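# Stack the small carton on the large carton

## Task

Set the small carton on the upper face of the large carton so that no part of it overhangs the large carton's edges. It must stay there on its own, without the robot holding it, so release it and move the tool away when finished.

## Robot and tools

The robot is a single arm with a vacuum tool at its end. The tool carries four suction cups on two air channels, a and b, fed by one shared pump. The controlled point is the cup point: the centre of the four cup rims when nothing touches them. The cups face along the cup point's +z axis. In the cup point's own axes the cups sit at x = -35 and +35 mm, with channel a's pair at y = -70 mm and channel b's pair at y = +70 mm. The tool reaches 148 mm to each side along that y axis. Each cup is 36 mm across.

Frames. Positions in results are in the scene frame, in metres: the origin is on the table surface under the arm's base, +z is up, and +y is to the left when facing along +x. Orientation is printed as end_effector_quat_wxyz. The base may be slightly tilted, and the printed position can be a little off, especially at long reach. Motion commands, however, are given in the cup point's own axes, not in the scene frame.

The row. Every motion command uses one row of 8 numbers, each in [-1, 1], in this order: dx, dy, dz, rx, ry, rz, suction_a, suction_b. The first six are an offset, not a pose: they are measured from the cup point's pose in the most recent result that showed it (before any result has shown it, and for a second or later call within the same reply, from where the robot is when the action begins). They are expressed in the cup point's axes. A value of 1.0 equals 0.6 m for dx, dy, dz and 180 degrees for rotation; rx, ry, rz form a single rotation vector. Since +z points out of the cups, positive dz drives the tool toward whatever the cups face. In a multi-row action every row is counted from that same reference pose, not from the row before it. All zeros is not a pause: it pulls the arm back to the reference pose. The last two numbers are absolute vacuum settings per channel: 1 means full vacuum (about 75 kPa below ambient), smaller values a fraction of it, and 0.01 or less switches the channel off. A channel keeps its setting until changed.

Tools.
execute_actions takes "actions", a list holding one item or none. An empty list just reports the state. An item with "rows" (1 to 15 rows) and optional "steps" (up to 15, default 15) runs that many control steps of 1/30 s, one row per step, repeating the final row if rows run out. An item with only "steps" (up to 300) is a wait counted from the previous result. Optional "pictures" switches camera images on or off. A refused call does nothing.
move takes "target" (one 8-number row as above) and optional "speed" in m/s, 0.002 to 0.5, default 0.25 (rotation limited to twice that in rad/s). It drives the cup point in a straight line toward the target over 0.5 to 10 s, taking the shorter way round; it does not avoid obstacles and may overshoot the speed. Suction values are applied at the start. Its result adds a "move:" line saying how it ended (done, off_target, moving, held, fault) and which limits acted, plus the remaining distance to target.
wait takes "seconds", 0 to 10, and sends nothing new.
zoom_image takes "camera" (only "cam_wrist", 504x504) and "region" [x0, y0, x1, y1] in pixels from the top-left, at most 504 by 504, and returns a closer view.
finished_scene takes "scene", the current scene's number; it ends the scene irreversibly and reports success. Call it only after the carton rests correctly and the tool has pulled away.

Motion limits. Each step the commanded pose is clipped to within 70 mm and 16 degrees of the measured pose, so a far target may take several actions; after an action ends the arm only continues to the last clipped pose. Check the reported pose and send the remainder. Position is favoured over orientation when both cannot be met. A "Hand target" line shows where the controller is currently heading. "pose unreachable" and HELD mark steps the clearance check altered or blocked; limits=paced means the pose was clipped.

Result readings. suction_measured_a and suction_measured_b give the vacuum reached per channel; near 0 means no seal. part_present_a/b turn 1 at 0.54 and back to 0 below 0.49. A good seal settles up to 0.17 under the command (0.27 with both channels on). Flange force is the estimated external force on the tool, including anything held; it is noisy, worst during acceleration.

Gripping and release. Press both cups of a channel fully onto a smooth flat face of the carton, away from edges, seams and holes. If one cup of an active channel covers nothing, that channel starves the other. Held objects ride up to about 12 mm nearer the tool. To release, set the carton down on its support first, then switch both channels off, then lift at least 15 mm. A cup sealed to the table pins the tool; switch that channel off.

Avoid. The arm is stiff: aiming even slightly beyond a contact can trigger a fault, and faster approaches hit harder. A torque fault (joint load limits 139 N m for waist, shoulder, elbow; 34.8 N m for the three wrist joints) or a force of 150 N anywhere stops the arm for 10 s and cancels the rest of the call. Holding loads heats motors; a MOTOR HOT warning precedes a braking stop. Never drop, slam or knock anything off the table, and expect loose objects to be nudged occasionally.

Each tool is called by a JSON object that holds its "method" and its "body", one argument or row to a line.

## Session

{"method": "execute_actions", "body": {
  "actions": []
}}

Scene clock: 0.00 s of 5300.00 s.
end_effector_position=(+0.4998, +0.0079, +0.3674) suction_measured_a=0.00 part_present_a=0 suction_measured_b=0.00 part_present_b=0 end_effector_quat_wxyz=(-0.002, +0.697, +0.717, +0.006)
Joint positions: [ 0.265  0.133  0.192  0.002 -1.628 -1.831]
Joint velocities: [-0.    -0.     0.001  0.001  0.001  0.001]
Flange force (N, the push that the arm receives, along the end effector's own x y z axes): no reading
Hand target: +0.500, +0.008, +0.367; -0.002, +0.697, +0.717, +0.006

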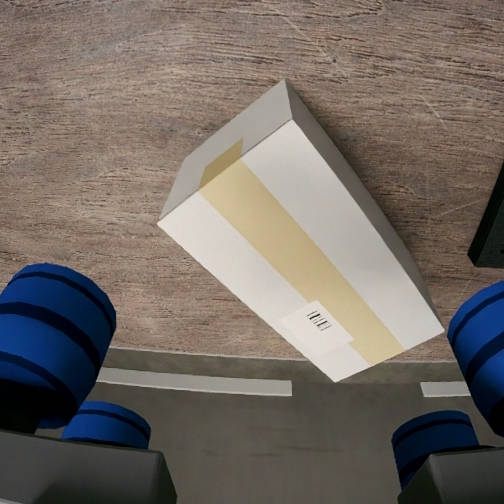

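{"method": "move", "body": {
  "target": [0,0,-0.45,0,0,0,0,0]
}}

Scene clock: 5.37 s of 5300.00 s.
end_effector_position=(+0.4980, +0.0046, +0.6358) suction_measured_a=0.00 part_present_a=0 suction_measured_b=0.00 part_present_b=0 end_effector_quat_wxyz=(+0.020, +0.697, +0.716, +0.028)
Joint positions: [ 0.276  0.573  1.535  0.032 -2.472 -1.818]
Joint velocities: [-0.     0.     0.002  0.001  0.003 -0.   ]
Flange force (N, the push that the arm receives, along the end effector's own x y z axes): no reading
Hand target: +0.498, +0.005, +0.636; +0.020, +0.697, +0.716, +0.028
Off the commanded pose: 0.002 m, 4 deg.
elbow stopped short: the move would have taken joint 3 (elbow) straighter than the controller allows; a more bent joint 3 avoids this.
After step 90, 0.47 s passed at rest.
move: off_target

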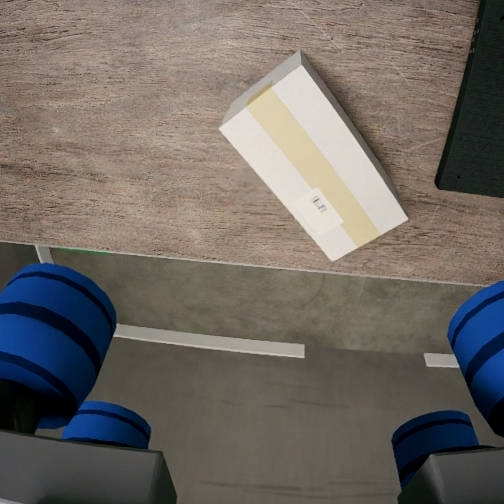

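{"method": "move", "body": {
  "target": [-0.3,-0.15,0.1,0,-0.14,0,0,0]
}}

Scene clock: 14.70 s of 5300.00 s.
end_effector_position=(+0.4168, -0.1772, +0.5683) suction_measured_a=0.00 part_present_a=0 suction_measured_b=0.00 part_present_b=0 end_effector_quat_wxyz=(+0.176, +0.686, +0.695, -0.126)
Joint positions: [ 0.142 -0.001  0.336  0.472 -1.877 -1.57 ]
Joint velocities: [ 0.001 -0.002 -0.003  0.     0.002 -0.002]
Flange force (N, the push that the arm receives, along the end effector's own x y z axes): [1.1 -0.2 -2.8]
Hand target: +0.417, -0.177, +0.568; +0.176, +0.686, +0.695, -0.126
Off the commanded pose: 0.001 m, 0 deg.
After step 90, 4.80 s passed at rest.
move: done

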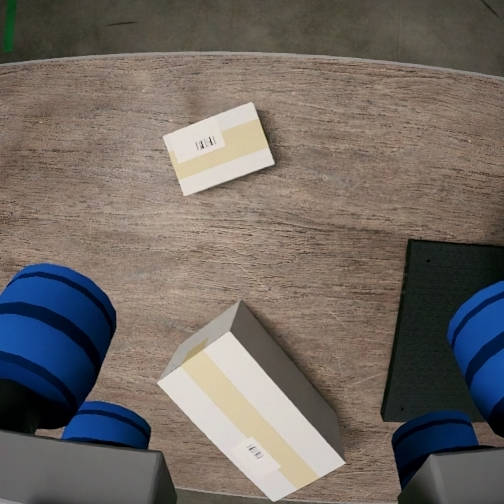

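{"method": "move", "body": {
  "target": [-0.1,0.08,0.45,0.022,0.14,0,0,0]
}}

Scene clock: 22.57 s of 5300.00 s.
end_effector_position=(+0.4827, -0.3428, +0.3506) suction_measured_a=0.00 part_present_a=0 suction_measured_b=0.00 part_present_b=0 end_effector_quat_wxyz=(-0.004, +0.702, +0.712, +0.003)
Joint positions: [-0.41   0.369  0.455  0.005 -1.659 -1.171]
Joint velocities: [-0.002  0.003  0.003 -0.001 -0.003  0.001]
Flange force (N, the push that the arm receives, along the end effector's own x y z axes): [0.2 1.5 -1.7]
Hand target: +0.483, -0.343, +0.351; -0.004, +0.702, +0.712, +0.003
Off the commanded pose: 0.002 m, 0 deg.
After step 90, 3.27 s passed at rest.
move: done

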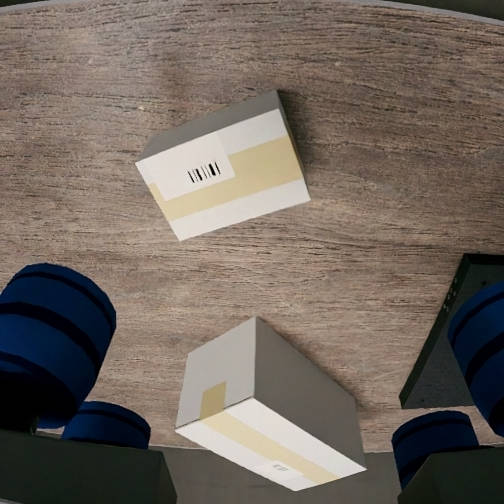

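{"method": "move", "body": {
  "target": [0,0.1,0.25,0,0,-0.11,0,0]
}}

Scene clock: 35.17 s of 5300.00 s.
end_effector_position=(+0.5423, -0.3402, +0.2006) suction_measured_a=0.00 part_present_a=0 suction_measured_b=0.00 part_present_b=0 end_effector_quat_wxyz=(-0.003, +0.569, +0.822, +0.004)
Joint positions: [-0.373  0.524  0.323  0.005 -1.372 -0.862]
Joint velocities: [ 0.001  0.002 -0.001  0.001  0.001  0.002]
Flange force (N, the push that the arm receives, along the end effector's own x y z axes): [0.5 0.6 -2.8]
Hand target: +0.542, -0.340, +0.200; -0.003, +0.569, +0.822, +0.004
Off the commanded pose: 0.000 m, 0 deg.
After step 90, 8.47 s passed at rest.
move: done

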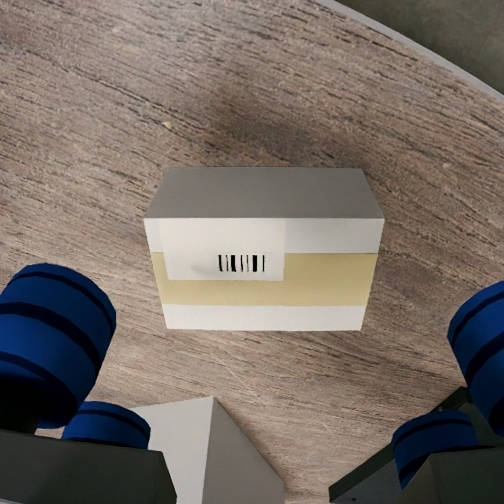

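{"method": "move", "body": {
  "target": [0,0.02,0.15,0,0,0,0,0],
  "speed": 0.1
}}

Scene clock: 41.37 s of 5300.00 s.
end_effector_position=(+0.5533, -0.3348, +0.1107) suction_measured_a=0.00 part_present_a=0 suction_measured_b=0.00 part_present_b=0 end_effector_quat_wxyz=(-0.003, +0.569, +0.822, +0.004)
Joint positions: [-0.362  0.606  0.23   0.005 -1.197 -0.875]
Joint velocities: [0.001 0.001 0.001 0.002 0.002 0.   ]
Flange force (N, the push that the arm receives, along the end effector's own x y z axes): [1.3 0.4 -0.5]
Hand target: +0.553, -0.335, +0.111; -0.003, +0.569, +0.822, +0.004
Off the commanded pose: 0.000 m, 0 deg.
After step 90, 1.93 s passed at rest.
move: done

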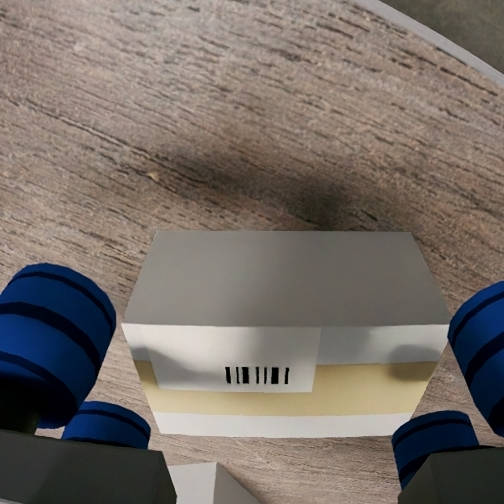

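{"method": "move", "body": {
  "target": [0.017,-0.008,-0.05,0,0,0.5,0,0],
  "speed": 0.4
}}

Scene clock: 58.67 s of 5300.00 s.
end_effector_position=(+0.5453, -0.3273, +0.1408) suction_measured_a=0.00 part_present_a=0 suction_measured_b=0.00 part_present_b=0 end_effector_quat_wxyz=(-0.005, +0.984, +0.179, +0.001)
Joint positions: [-0.354  0.554  0.223  0.005 -1.243 -2.453]
Joint velocities: [ 0.001 -0.    -0.001  0.003  0.001 -0.003]
Flange force (N, the push that the arm receives, along the end effector's own x y z axes): [3.1 2.8 -1.4]
Hand target: +0.545, -0.327, +0.141; -0.005, +0.984, +0.179, +0.001
Off the commanded pose: 0.000 m, 0 deg.
After step 90, 11.83 s passed at rest.
move: done

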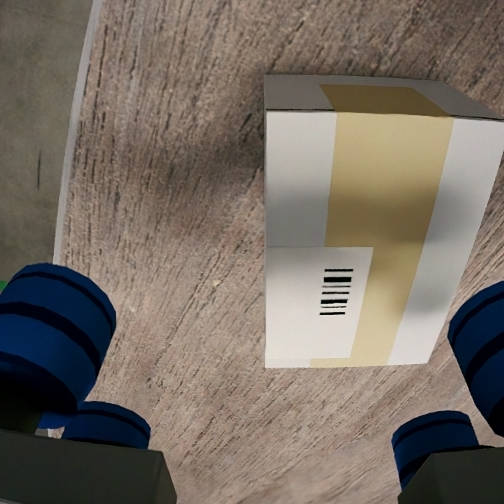

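{"method": "move", "body": {
  "target": [0,0.015,0.08,0,0,0,0,0],
  "speed": 0.08
}}

Scene clock: 63.43 s of 5300.00 s.
end_effector_position=(+0.5483, -0.3351, +0.0927) suction_measured_a=0.00 part_present_a=0 suction_measured_b=0.00 part_present_b=0 end_effector_quat_wxyz=(-0.005, +0.984, +0.179, +0.001)
Joint positions: [-0.365  0.614  0.197  0.005 -1.157 -2.442]
Joint velocities: [-0.001  0.001  0.001 -0.001  0.002  0.   ]
Flange force (N, the push that the arm receives, along the end effector's own x y z axes): [2.6 1.6 -0.7]
Hand target: +0.548, -0.335, +0.093; -0.005, +0.984, +0.179, +0.001
Off the commanded pose: 0.000 m, 0 deg.
After step 90, 0.80 s passed at rest.
move: done

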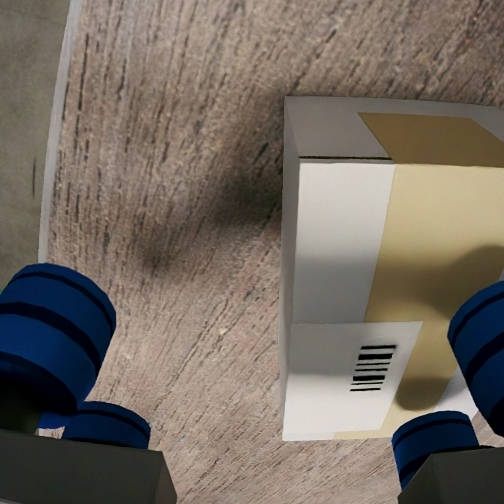

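Looks on the tape. Descend with suction.

{"method": "move", "body": {
  "target": [0,0,0.03,0,0,0,1,0],
  "speed": 0.02
}}

Scene clock: 67.67 s of 5300.00 s.
end_effector_position=(+0.5483, -0.3349, +0.0747) suction_measured_a=0.23 part_present_a=0 suction_measured_b=0.00 part_present_b=0 end_effector_quat_wxyz=(-0.005, +0.984, +0.179, +0.001)
Joint positions: [-0.365  0.632  0.181  0.005 -1.122 -2.442]
Joint velocities: [-0.    -0.    -0.     0.001  0.    -0.001]
Flange force (N, the push that the arm receives, along the end effector's own x y z axes): [1.3 -1.1 3.8]
Hand target: +0.548, -0.335, +0.075; -0.005, +0.984, +0.179, +0.001
Off the commanded pose: 0.000 m, 0 deg.
After step 90, 0.07 s passed at rest.
move: done

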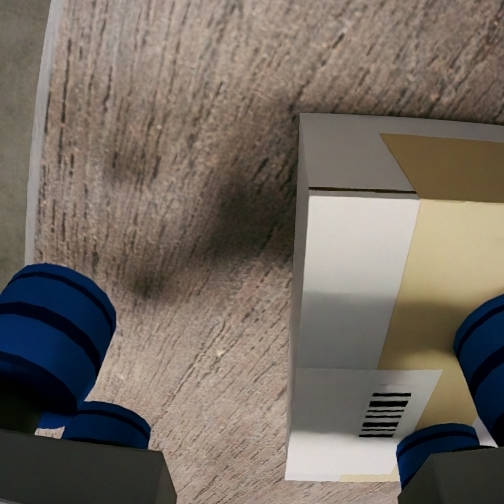

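{"method": "move", "body": {
  "target": [0,0,0.008,0,0,0,1,0],
  "speed": 0.02
}}

Scene clock: 72.07 s of 5300.00 s.
end_effector_position=(+0.5483, -0.3348, +0.0700) suction_measured_a=0.94 part_present_a=1 suction_measured_b=0.00 part_present_b=0 end_effector_quat_wxyz=(-0.005, +0.984, +0.179, +0.001)
Joint positions: [-0.365  0.638  0.177  0.005 -1.113 -2.442]
Joint velocities: [-0.001  0.    -0.001  0.002  0.001  0.001]
Flange force (N, the push that the arm receives, along the end effector's own x y z axes): [5.3 5.7 2.9]
Hand target: +0.548, -0.335, +0.070; -0.005, +0.984, +0.179, +0.001
Off the commanded pose: 0.000 m, 0 deg.
After step 110, 0.03 s passed at rest.
move: done

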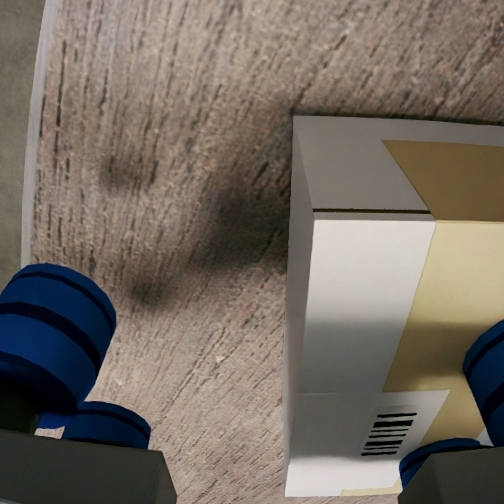

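{"method": "move", "body": {
  "target": [0,0,-0.35,0,0,0,1,0],
  "speed": 0.15
}}

{"method": "move", "body": {
  "target": [0.22,-0.78,0,0,0,-0.62,1,0],
  "speed": 0.2
}}

Scene clock: 83.67 s of 5300.00 s.
end_effector_position=(+0.5488, -0.3376, +0.2800) suction_measured_a=0.94 part_present_a=1 suction_measured_b=0.00 part_present_b=0 end_effector_quat_wxyz=(-0.005, +0.984, +0.179, +0.000)
Joint positions: [-0.364  0.511  0.49   0.005 -1.552 -2.442]
Joint velocities: [ 0.     0.001  0.003 -0.003 -0.002 -0.   ]
Flange force (N, the push that the arm receives, along the end effector's own x y z axes): [6.8 4.6 0.7]
Hand target: +0.549, -0.338, +0.280; -0.005, +0.984, +0.179, +0.001
Off the commanded pose: 0.001 m, 0 deg.
After step 90, 6.80 s passed at rest.
move: done

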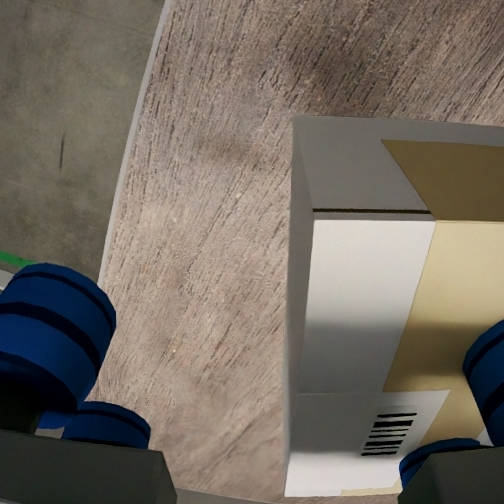

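Scene clock: 88.93 s of 5300.00 s.
end_effector_position=(+0.5095, +0.1478, +0.2860) suction_measured_a=0.94 part_present_a=1 suction_measured_b=0.00 part_present_b=0 end_effector_quat_wxyz=(-0.002, +0.405, +0.914, +0.005)
Joint positions: [ 0.512  0.222  0.102  0.001 -1.454 -1.37 ]
Joint velocities: [ 0.001  0.001  0.001  0.001 -0.001  0.001]
Flange force (N, the push that the arm receives, along the end effector's own x y z axes): [0.5 2.1 1.5]
Hand target: +0.509, +0.148, +0.286; -0.002, +0.405, +0.914, +0.005
Off the commanded pose: 0.002 m, 0 deg.
move: done

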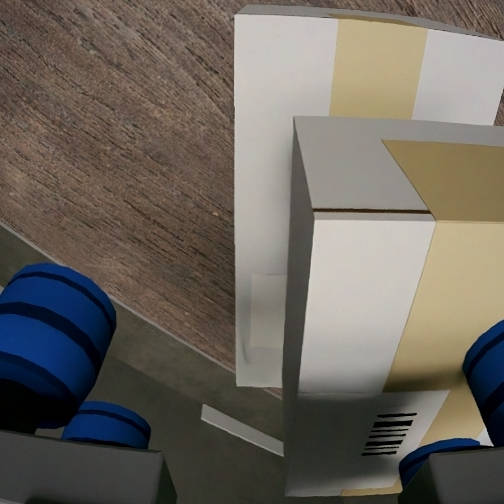

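{"method": "move", "body": {
  "target": [0.07,0,0.07,0,0,0,1,0],
  "speed": 0.06
}}

Scene clock: 95.57 s of 5300.00 s.
end_effector_position=(+0.4812, +0.1795, +0.2444) suction_measured_a=0.94 part_present_a=1 suction_measured_b=0.00 part_present_b=0 end_effector_quat_wxyz=(-0.002, +0.405, +0.914, +0.005)
Joint positions: [ 0.594  0.197 -0.027  0.001 -1.351 -1.451]
Joint velocities: [ 0.001 -0.    -0.001  0.     0.     0.   ]
Flange force (N, the push that the arm receives, along the end effector's own x y z axes): [2.0 -1.6 4.2]
Hand target: +0.481, +0.180, +0.244; -0.002, +0.405, +0.914, +0.005
Off the commanded pose: 0.000 m, 0 deg.
After step 90, 2.30 s passed at rest.
move: done

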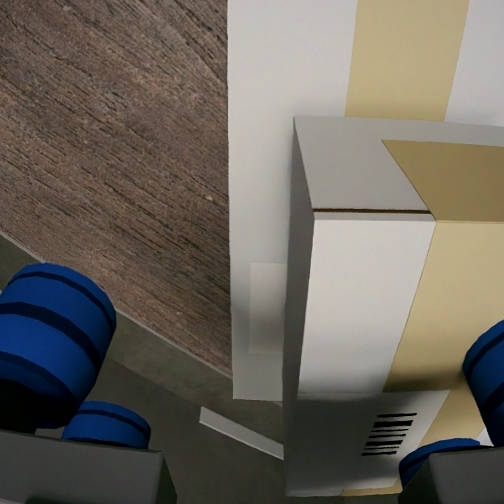

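{"method": "move", "body": {
  "target": [0.02,0,0.045,0,0,0,1,0],
  "speed": 0.02
}}

Scene clock: 101.53 s of 5300.00 s.
end_effector_position=(+0.4731, +0.1888, +0.2176) suction_measured_a=0.94 part_present_a=1 suction_measured_b=0.00 part_present_b=0 end_effector_quat_wxyz=(-0.002, +0.405, +0.914, +0.005)
Joint positions: [ 0.618  0.203 -0.084  0.    -1.287 -1.475]
Joint velocities: [ 0.     0.    -0.001 -0.     0.002 -0.002]
Flange force (N, the push that the arm receives, along the end effector's own x y z axes): [0.0 4.2 2.4]
Hand target: +0.473, +0.189, +0.218; -0.002, +0.405, +0.914, +0.005
Off the commanded pose: 0.000 m, 0 deg.
After step 90, 1.23 s passed at rest.
move: done

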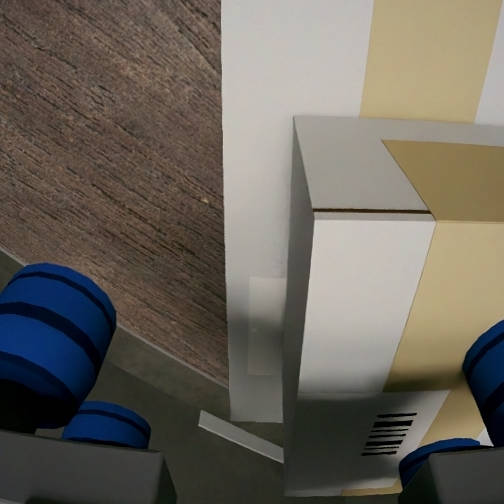

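{"method": "move", "body": {
  "target": [0,0,0.013,0,0,0,1,0],
  "speed": 0.01
}}

{"method": "move", "body": {
  "target": [0,0,0.01,0,0,0,1,0],
  "speed": 0.01
}}

Scene clock: 118.80 s of 5300.00 s.
end_effector_position=(+0.4736, +0.1886, +0.2124) suction_measured_a=0.94 part_present_a=1 suction_measured_b=0.00 part_present_b=0 end_effector_quat_wxyz=(-0.000, +0.405, +0.914, +0.006)
Joint positions: [ 0.618  0.206 -0.094  0.003 -1.272 -1.475]
Joint velocities: [ 0.     0.     0.     0.    -0.001  0.001]
Flange force (N, the push that the arm receives, along the end effector's own x y z axes): [0.2 0.1 -25.4]
Hand target: +0.474, +0.189, +0.212; -0.000, +0.405, +0.914, +0.006
Off the commanded pose: 0.003 m, 0 deg.
FORCE FAULT: contact force on the arm reached its limit, and the arm stopped for 10 seconds. The contact can be on any part of the arm, not only on its tool. The arm's remaining commands of this call were not run. The arm holds still and accepts commands again. Move the arm away from the contact; if what it grips holds it there, let go first. Pushing or pulling that hard again can fault the arm again.
After step 90, 3.33 s passed at rest.
move: fault

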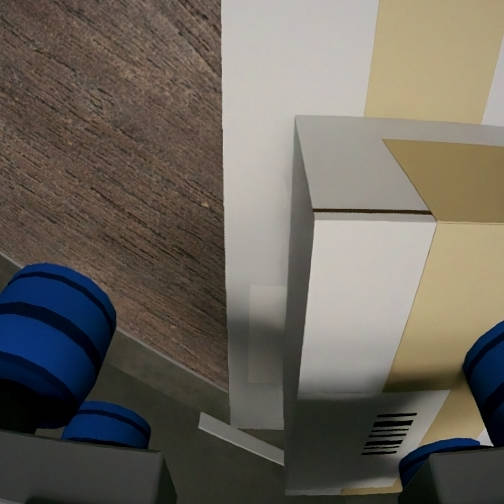

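not run: a fault stop came before this call.

{"method": "move", "body": {
  "target": [0,0,-0.003,0,0,0,0,0],
  "speed": 0.004
}}

{"method": "move", "body": {
  "target": [0,0,-0.2,0,0,0,0,0],
  "speed": 0.1
}}

Scene clock: 124.77 s of 5300.00 s.
end_effector_position=(+0.4737, +0.1886, +0.2141) suction_measured_a=0.00 part_present_a=0 suction_measured_b=0.00 part_present_b=0 end_effector_quat_wxyz=(-0.000, +0.405, +0.914, +0.006)
Joint positions: [ 0.618  0.205 -0.091  0.003 -1.276 -1.475]
Joint velocities: [-0.001 -0.     0.    -0.001  0.     0.001]
Flange force (N, the push that the arm receives, along the end effector's own x y z axes): [2.3 -4.5 -32.1]
Hand target: +0.474, +0.189, +0.214; -0.000, +0.405, +0.914, +0.006
Off the commanded pose: 0.000 m, 0 deg.
After step 90, 2.27 s passed at rest.
move: done

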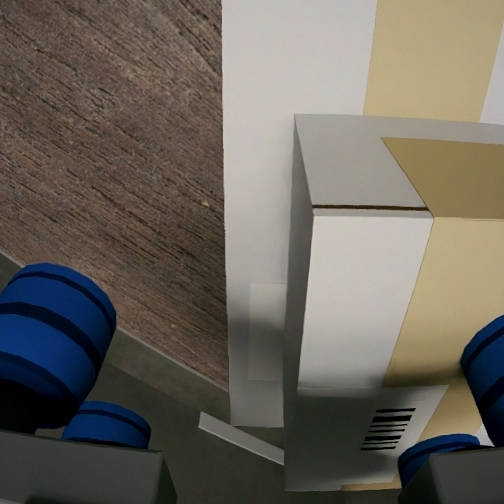

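Scene clock: 126.33 s of 5300.00 s.
end_effector_position=(+0.4736, +0.1872, +0.3342) suction_measured_a=0.00 part_present_a=0 suction_measured_b=0.00 part_present_b=0 end_effector_quat_wxyz=(-0.000, +0.405, +0.914, +0.006)
Joint positions: [ 0.618  0.16   0.139  0.003 -1.551 -1.476]
Joint velocities: [-0.001  0.001  0.002 -0.    -0.002  0.001]
Flange force (N, the push that the arm receives, along the end effector's own x y z axes): [0.1 1.7 -3.4]
Hand target: +0.474, +0.187, +0.334; -0.000, +0.405, +0.914, +0.006
Off the commanded pose: 0.000 m, 0 deg.
move: done

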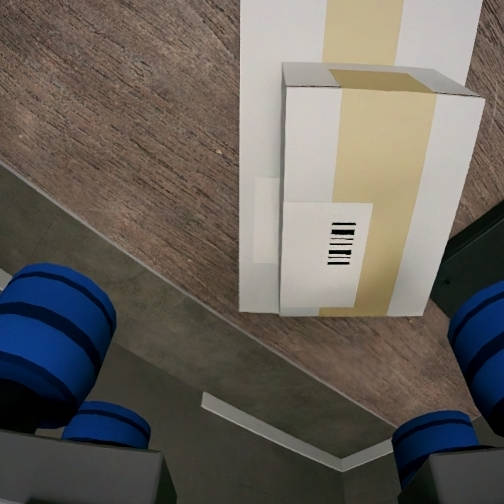

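{"method": "finished_scene", "body": {
  "scene": 1
}}

The scene is finished: the task was done.


## Next scene

The same job, from a new start.

{"method": "execute_actions", "body": {
  "actions": []
}}

Scene clock: 0.00 s of 5300.00 s.
end_effector_position=(+0.4998, +0.0079, +0.3674) suction_measured_a=0.00 part_present_a=0 suction_measured_b=0.00 part_present_b=0 end_effector_quat_wxyz=(-0.002, +0.697, +0.717, +0.006)
Joint positions: [ 0.265  0.133  0.192  0.002 -1.628 -1.831]
Joint velocities: [-0.001 -0.     0.001 -0.     0.    -0.   ]
Flange force (N, the push that the arm receives, along the end effector's own x y z axes): no reading
Hand target: +0.500, +0.008, +0.367; -0.002, +0.697, +0.717, +0.006

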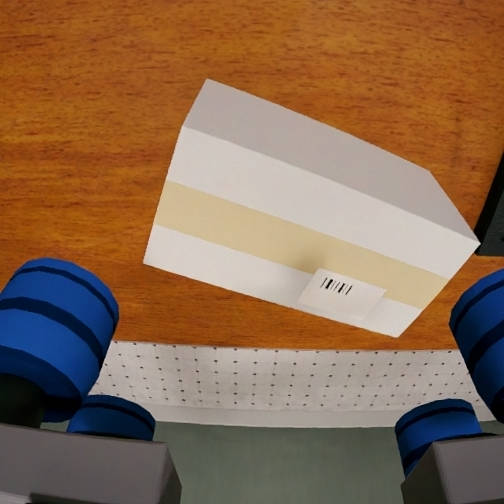

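{"method": "move", "body": {
  "target": [-0.3,-0.13,-0.33,0,-0.14,0,0,0]
}}

Scene clock: 5.90 s of 5300.00 s.
end_effector_position=(+0.4260, -0.1766, +0.5630) suction_measured_a=0.00 part_present_a=0 suction_measured_b=0.00 part_present_b=0 end_effector_quat_wxyz=(+0.154, +0.681, +0.701, -0.147)
Joint positions: [ 0.134  0.057  0.384  0.469 -1.921 -1.541]
Joint velocities: [-0.     0.001  0.001  0.002 -0.     0.004]
Flange force (N, the push that the arm receives, along the end effector's own x y z axes): [2.1 -4.7 1.4]
Hand target: +0.426, -0.177, +0.563; +0.154, +0.681, +0.701, -0.147
Off the commanded pose: 0.000 m, 0 deg.
After step 90, 1.30 s passed at rest.
move: done

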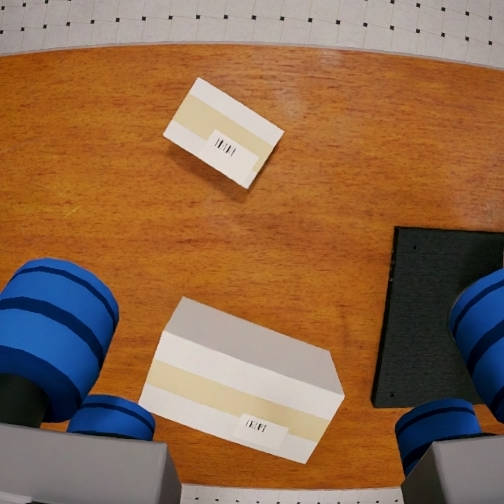

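{"method": "move", "body": {
  "target": [0.037,0.057,0.71,0,0.14,0,0,0]
}}

{"method": "move", "body": {
  "target": [0,0,0,0,0,-0.308,0,0],
  "speed": 0.4
}}

Scene clock: 17.07 s of 5300.00 s.
end_effector_position=(+0.4648, -0.3321, +0.1656) suction_measured_a=0.00 part_present_a=0 suction_measured_b=0.00 part_present_b=0 end_effector_quat_wxyz=(-0.003, +0.697, +0.717, +0.005)
Joint positions: [-0.41   0.377  0.028  0.002 -1.222 -1.156]
Joint velocities: [-0.001  0.002  0.002  0.001  0.002  0.001]
Flange force (N, the push that the arm receives, along the end effector's own x y z axes): [-1.1 2.5 -1.9]
Hand target: +0.465, -0.332, +0.166; -0.003, +0.697, +0.717, +0.005
Off the commanded pose: 0.002 m, 0 deg.
After step 90, 5.93 s passed at rest.
move: done

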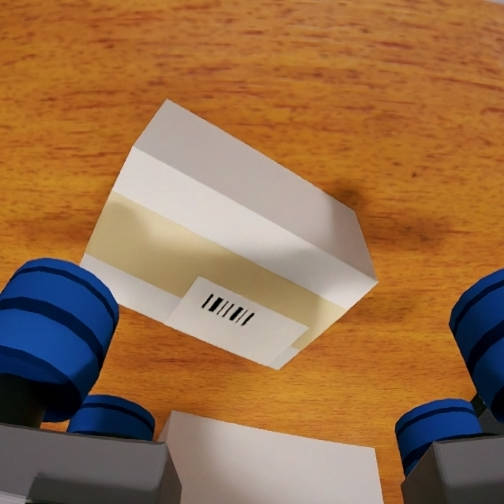

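Scene clock: 18.80 s of 5300.00 s.
end_effector_position=(+0.4648, -0.3321, +0.1656) suction_measured_a=0.00 part_present_a=0 suction_measured_b=0.00 part_present_b=0 end_effector_quat_wxyz=(+0.000, +0.283, +0.959, +0.006)
Joint positions: [-0.41   0.377  0.028  0.002 -1.221 -0.189]
Joint velocities: [-0.001  0.001  0.001 -0.001 -0.001  0.005]
Flange force (N, the push that the arm receives, along the end effector's own x y z axes): [-3.8 0.6 -2.0]
Hand target: +0.465, -0.332, +0.166; +0.000, +0.283, +0.959, +0.006
Off the commanded pose: 0.000 m, 0 deg.
move: done

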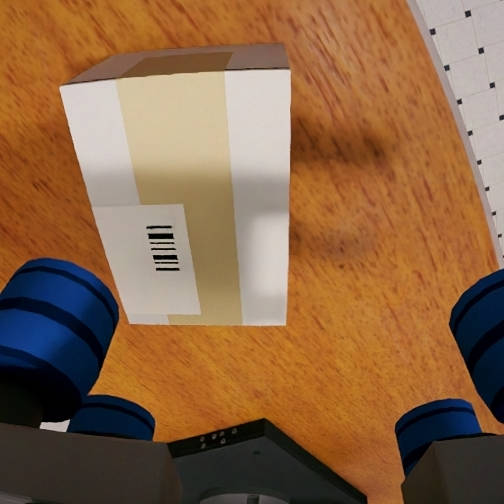

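{"method": "move", "body": {
  "target": [-0.015,-0.04,0.11,0,0,-0.012,0,0],
  "speed": 0.1
}}

Scene clock: 24.47 s of 5300.00 s.
end_effector_position=(+0.4593, -0.3561, +0.0993) suction_measured_a=0.00 part_present_a=0 suction_measured_b=0.00 part_present_b=0 end_effector_quat_wxyz=(+0.000, +0.265, +0.964, +0.006)
Joint positions: [-0.455  0.465 -0.014  0.002 -1.091 -0.106]
Joint velocities: [-0.001  0.001 -0.001 -0.002  0.001  0.001]
Flange force (N, the push that the arm receives, along the end effector's own x y z axes): [0.1 0.9 -1.0]
Hand target: +0.459, -0.356, +0.099; +0.000, +0.265, +0.964, +0.006
Off the commanded pose: 0.000 m, 0 deg.
After step 90, 1.57 s passed at rest.
move: done

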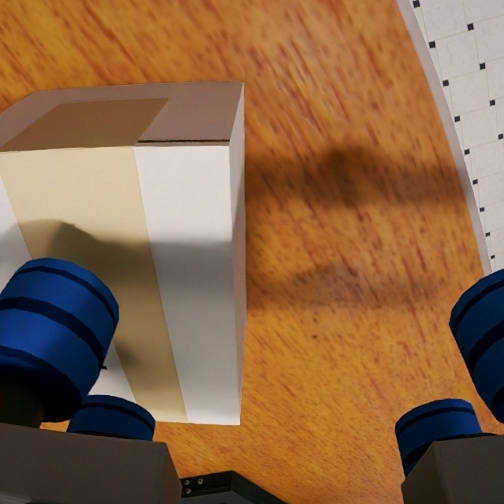

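{"method": "move", "body": {
  "target": [0,0,0.035,0,0,0,0,1],
  "speed": 0.02
}}

{"method": "wait", "body": {
  "seconds": 0.5
}}

Scene clock: 29.20 s of 5300.00 s.
end_effector_position=(+0.4593, -0.3559, +0.0784) suction_measured_a=0.00 part_present_a=0 suction_measured_b=0.00 part_present_b=0 end_effector_quat_wxyz=(+0.000, +0.265, +0.964, +0.006)
Joint positions: [-0.455  0.489 -0.033  0.002 -1.048 -0.106]
Joint velocities: [-0.001  0.001 -0.    -0.     0.001  0.   ]
Flange force (N, the push that the arm receives, along the end effector's own x y z axes): [-0.7 0.6 -0.2]
Hand target: +0.459, -0.356, +0.078; +0.000, +0.265, +0.964, +0.006
Off the commanded pose: 0.000 m, 0 deg.
After step 90, 0.43 s passed at rest.
move: done

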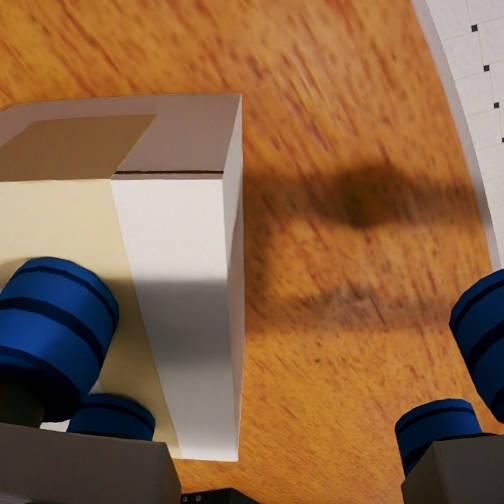

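Scene clock: 29.70 s of 5300.00 s.
end_effector_position=(+0.4594, -0.3558, +0.0783) suction_measured_a=0.00 part_present_a=0 suction_measured_b=0.00 part_present_b=0 end_effector_quat_wxyz=(+0.000, +0.265, +0.964, +0.006)
Joint positions: [-0.455  0.489 -0.033  0.002 -1.048 -0.106]
Joint velocities: [-0.     0.     0.001 -0.001  0.001 -0.001]
Flange force (N, the push that the arm receives, along the end effector's own x y z axes): [-3.9 1.2 -1.0]
Hand target: +0.459, -0.356, +0.078; +0.000, +0.265, +0.964, +0.006
Off the commanded pose: 0.000 m, 0 deg.
Steps of this call (steps 1 to 15: nothing new was sent). Readings (end_effector_position | what the end effector reports):
1: (+0.4593, -0.3559, +0.0783) | suction_measured_a=0.00 part_present_a=0 suction_measured_b=0.00 part_present_b=0
2: (+0.4593, -0.3559, +0.0783) | suction_measured_a=0.00 part_present_a=0 suction_measured_b=0.00 part_present_b=0
4: (+0.4593, -0.3559, +0.0783) | suction_measured_a=0.00 part_present_a=0 suction_measured_b=0.00 part_present_b=0
8: (+0.4594, -0.3558, +0.0783) | suction_measured_a=0.00 part_present_a=0 suction_measured_b=0.00 part_present_b=0
15: the state above

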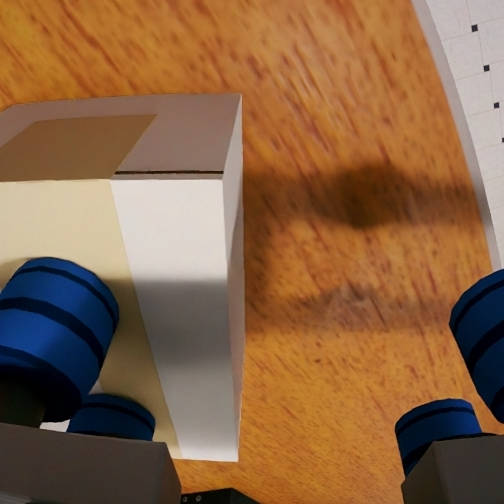

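{"method": "move", "body": {
  "target": [0,0,0.011,0,0,0,0,1],
  "speed": 0.01
}}

{"method": "wait", "body": {
  "seconds": 0.5
}}

Scene clock: 33.73 s of 5300.00 s.
end_effector_position=(+0.4594, -0.3557, +0.0717) suction_measured_a=0.00 part_present_a=0 suction_measured_b=0.98 part_present_b=1 end_effector_quat_wxyz=(+0.000, +0.265, +0.964, +0.006)
Joint positions: [-0.455  0.497 -0.038  0.002 -1.034 -0.106]
Joint velocities: [-0.     0.001 -0.     0.001  0.001 -0.   ]
Flange force (N, the push that the arm receives, along the end effector's own x y z axes): [-1.5 1.9 2.9]
Hand target: +0.459, -0.356, +0.072; +0.000, +0.265, +0.964, +0.006
Off the commanded pose: 0.000 m, 0 deg.
After step 90, 0.17 s passed at rest.
move: done

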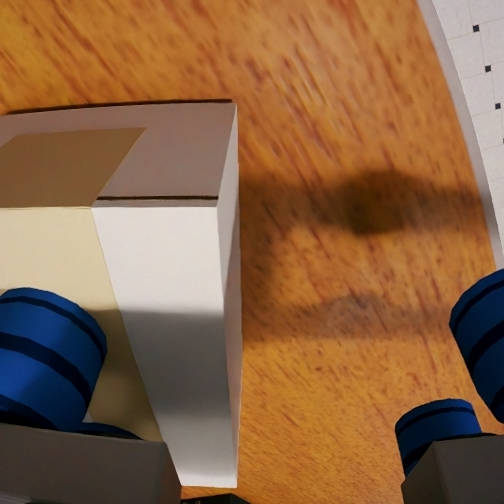

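Scene clock: 34.23 s of 5300.00 s.
end_effector_position=(+0.4594, -0.3557, +0.0717) suction_measured_a=0.00 part_present_a=0 suction_measured_b=1.00 part_present_b=1 end_effector_quat_wxyz=(+0.000, +0.265, +0.964, +0.006)
Joint positions: [-0.455  0.497 -0.038  0.002 -1.034 -0.106]
Joint velocities: [-0.    -0.    -0.     0.001  0.     0.001]
Flange force (N, the push that the arm receives, along the end effector's own x y z axes): [-3.9 -0.5 3.5]
Hand target: +0.459, -0.356, +0.072; +0.000, +0.265, +0.964, +0.006
Off the commanded pose: 0.000 m, 0 deg.
Steps of this call (steps 1 to 15: nothing new was sent). Readings (end_effector_position | what the end effector reports):
1: (+0.4594, -0.3557, +0.0717) | suction_measured_a=0.00 part_present_a=0 suction_measured_b=0.98 part_present_b=1
2: (+0.4594, -0.3557, +0.0717) | suction_measured_a=0.00 part_present_a=0 suction_measured_b=0.99 part_present_b=1
4: (+0.4594, -0.3557, +0.0717) | suction_measured_a=0.00 part_present_a=0 suction_measured_b=0.99 part_present_b=1
8: (+0.4594, -0.3557, +0.0717) | suction_measured_a=0.00 part_present_a=0 suction_measured_b=1.00 part_present_b=1
15: the state above

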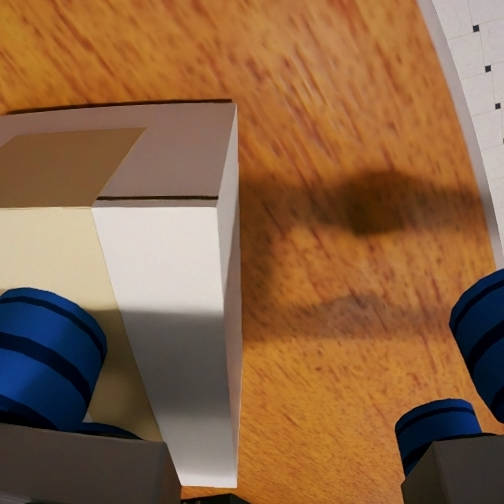

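{"method": "move", "body": {
  "target": [0,0,-0.35,0,0,0,0,1],
  "speed": 0.2
}}

{"method": "move", "body": {
  "target": [0.38,0.53,0,0,0,-0.06,0,1],
  "speed": 0.25
}}

Scene clock: 41.57 s of 5300.00 s.
end_effector_position=(+0.4589, -0.3588, +0.2816) suction_measured_a=0.00 part_present_a=0 suction_measured_b=1.00 part_present_b=1 end_effector_quat_wxyz=(+0.000, +0.266, +0.964, +0.006)
Joint positions: [-0.455  0.342  0.259  0.002 -1.487 -0.107]
Joint velocities: [-0.001  0.001  0.002 -0.001 -0.004 -0.001]
Flange force (N, the push that the arm receives, along the end effector's own x y z axes): [-3.2 0.8 2.6]
Hand target: +0.459, -0.359, +0.282; +0.000, +0.265, +0.964, +0.006
Off the commanded pose: 0.001 m, 0 deg.
After step 90, 2.83 s passed at rest.
move: done

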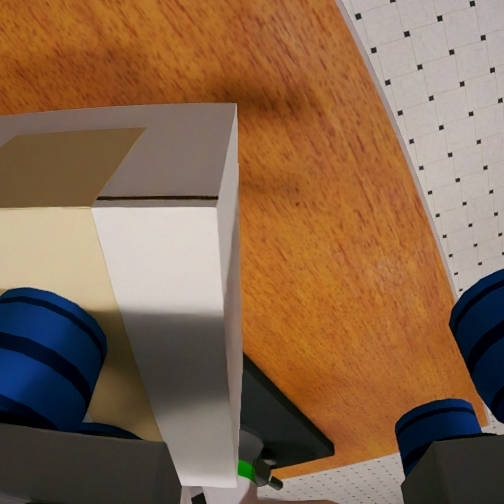

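Scene clock: 43.63 s of 5300.00 s.
end_effector_position=(+0.4275, +0.0319, +0.2870) suction_measured_a=0.00 part_present_a=0 suction_measured_b=1.00 part_present_b=1 end_effector_quat_wxyz=(+0.002, +0.174, +0.985, +0.006)
Joint positions: [ 0.367 -0.041 -0.177  0.002 -1.433 -0.74 ]
Joint velocities: [ 0.005  0.001  0.     0.001 -0.001 -0.002]
Flange force (N, the push that the arm receives, along the end effector's own x y z axes): [0.8 -1.0 3.1]
Hand target: +0.428, +0.032, +0.287; +0.002, +0.174, +0.985, +0.006
Off the commanded pose: 0.002 m, 0 deg.
move: done

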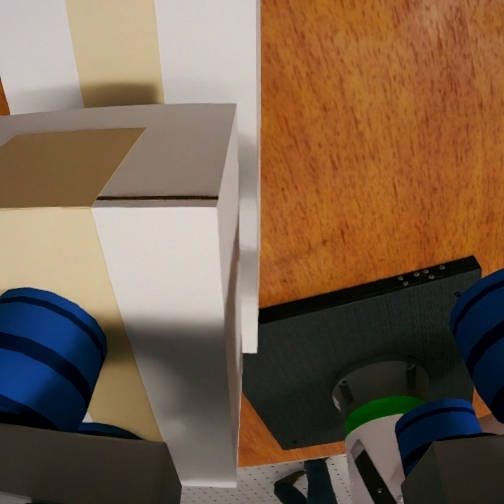

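{"method": "move", "body": {
  "target": [-0.025,0.03,0.1,0,0,0,0,1],
  "speed": 0.05
}}

Scene clock: 49.83 s of 5300.00 s.
end_effector_position=(+0.4479, +0.0444, +0.2273) suction_measured_a=0.00 part_present_a=0 suction_measured_b=1.00 part_present_b=1 end_effector_quat_wxyz=(+0.002, +0.173, +0.985, +0.006)
Joint positions: [ 0.375  0.044 -0.235  0.002 -1.291 -0.748]
Joint velocities: [ 0.001  0.001 -0.    -0.     0.002 -0.001]
Flange force (N, the push that the arm receives, along the end effector's own x y z axes): [-2.9 1.6 2.5]
Hand target: +0.448, +0.044, +0.227; +0.002, +0.173, +0.985, +0.006
Off the commanded pose: 0.000 m, 0 deg.
After step 90, 1.57 s passed at rest.
move: done

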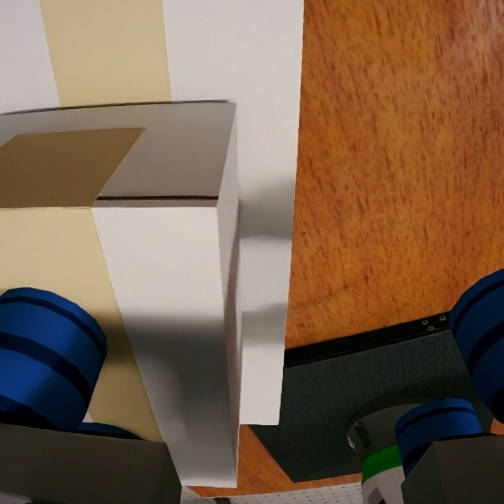

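{"method": "move", "body": {
  "target": [0,0,0.018,0,0,0,0,1],
  "speed": 0.01
}}

Scene clock: 63.90 s of 5300.00 s.
end_effector_position=(+0.4485, +0.0448, +0.2202) suction_measured_a=0.00 part_present_a=0 suction_measured_b=1.00 part_present_b=1 end_effector_quat_wxyz=(+0.003, +0.173, +0.985, +0.007)
Joint positions: [ 0.375  0.048 -0.248  0.002 -1.269 -0.748]
Joint velocities: [ 0.    -0.     0.     0.001  0.002  0.001]
Flange force (N, the push that the arm receives, along the end effector's own x y z axes): [8.0 -2.9 -25.4]
Hand target: +0.448, +0.045, +0.220; +0.003, +0.173, +0.985, +0.007
Off the commanded pose: 0.004 m, 0 deg.
FORCE FAULT: contact force on the arm reached its limit, and the arm stopped for 10 seconds. The contact can be on any part of the arm, not only on its tool. The arm's remaining commands of this call were not run. The arm holds still and accepts commands again. Move the arm away from the contact; if what it grips holds it there, let go first. Pushing or pulling that hard again can fault the arm again.
move: fault

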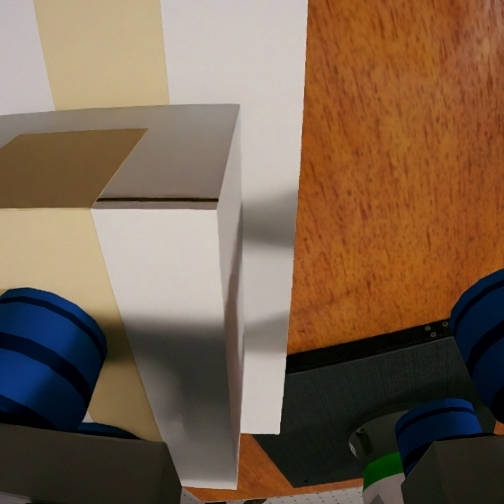

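{"method": "move", "body": {
  "target": [0,0,-0.003,0,0,0,0,0],
  "speed": 0.004
}}

{"method": "move", "body": {
  "target": [0,0,-0.2,0,0,0,0,0],
  "speed": 0.1
}}

Scene clock: 69.13 s of 5300.00 s.
end_effector_position=(+0.4485, +0.0447, +0.2219) suction_measured_a=0.00 part_present_a=0 suction_measured_b=0.00 part_present_b=0 end_effector_quat_wxyz=(+0.003, +0.173, +0.985, +0.007)
Joint positions: [ 0.375  0.046 -0.246  0.002 -1.274 -0.748]
Joint velocities: [ 0.001 -0.     0.001 -0.001 -0.     0.   ]
Flange force (N, the push that the arm receives, along the end effector's own x y z axes): [2.4 0.9 -28.3]
Hand target: +0.449, +0.045, +0.222; +0.003, +0.173, +0.985, +0.007
Off the commanded pose: 0.000 m, 0 deg.
After step 90, 1.53 s passed at rest.
move: done

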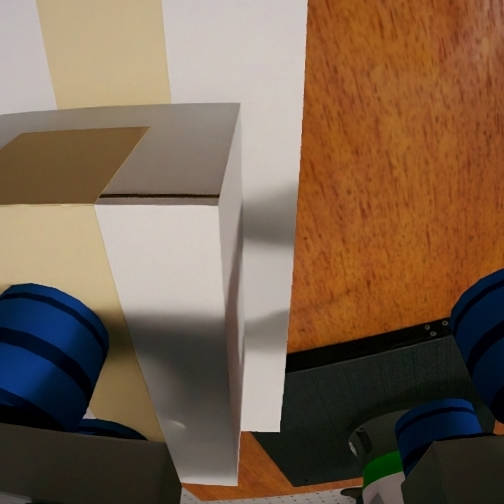

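Scene clock: 70.73 s of 5300.00 s.
end_effector_position=(+0.4478, +0.0429, +0.3419) suction_measured_a=0.00 part_present_a=0 suction_measured_b=0.00 part_present_b=0 end_effector_quat_wxyz=(+0.004, +0.174, +0.985, +0.007)
Joint positions: [ 0.375  0.001 -0.008  0.003 -1.556 -0.748]
Joint velocities: [ 0.001  0.001  0.002 -0.001 -0.003  0.001]
Flange force (N, the push that the arm receives, along the end effector's own x y z axes): [2.4 0.2 -2.1]
Hand target: +0.448, +0.043, +0.342; +0.003, +0.174, +0.985, +0.007
Off the commanded pose: 0.000 m, 0 deg.
move: done

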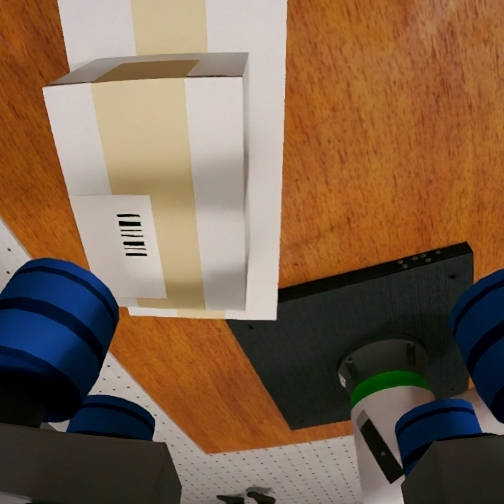

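{"method": "finished_scene", "body": {
  "scene": 2
}}

The scene is finished: the task was done.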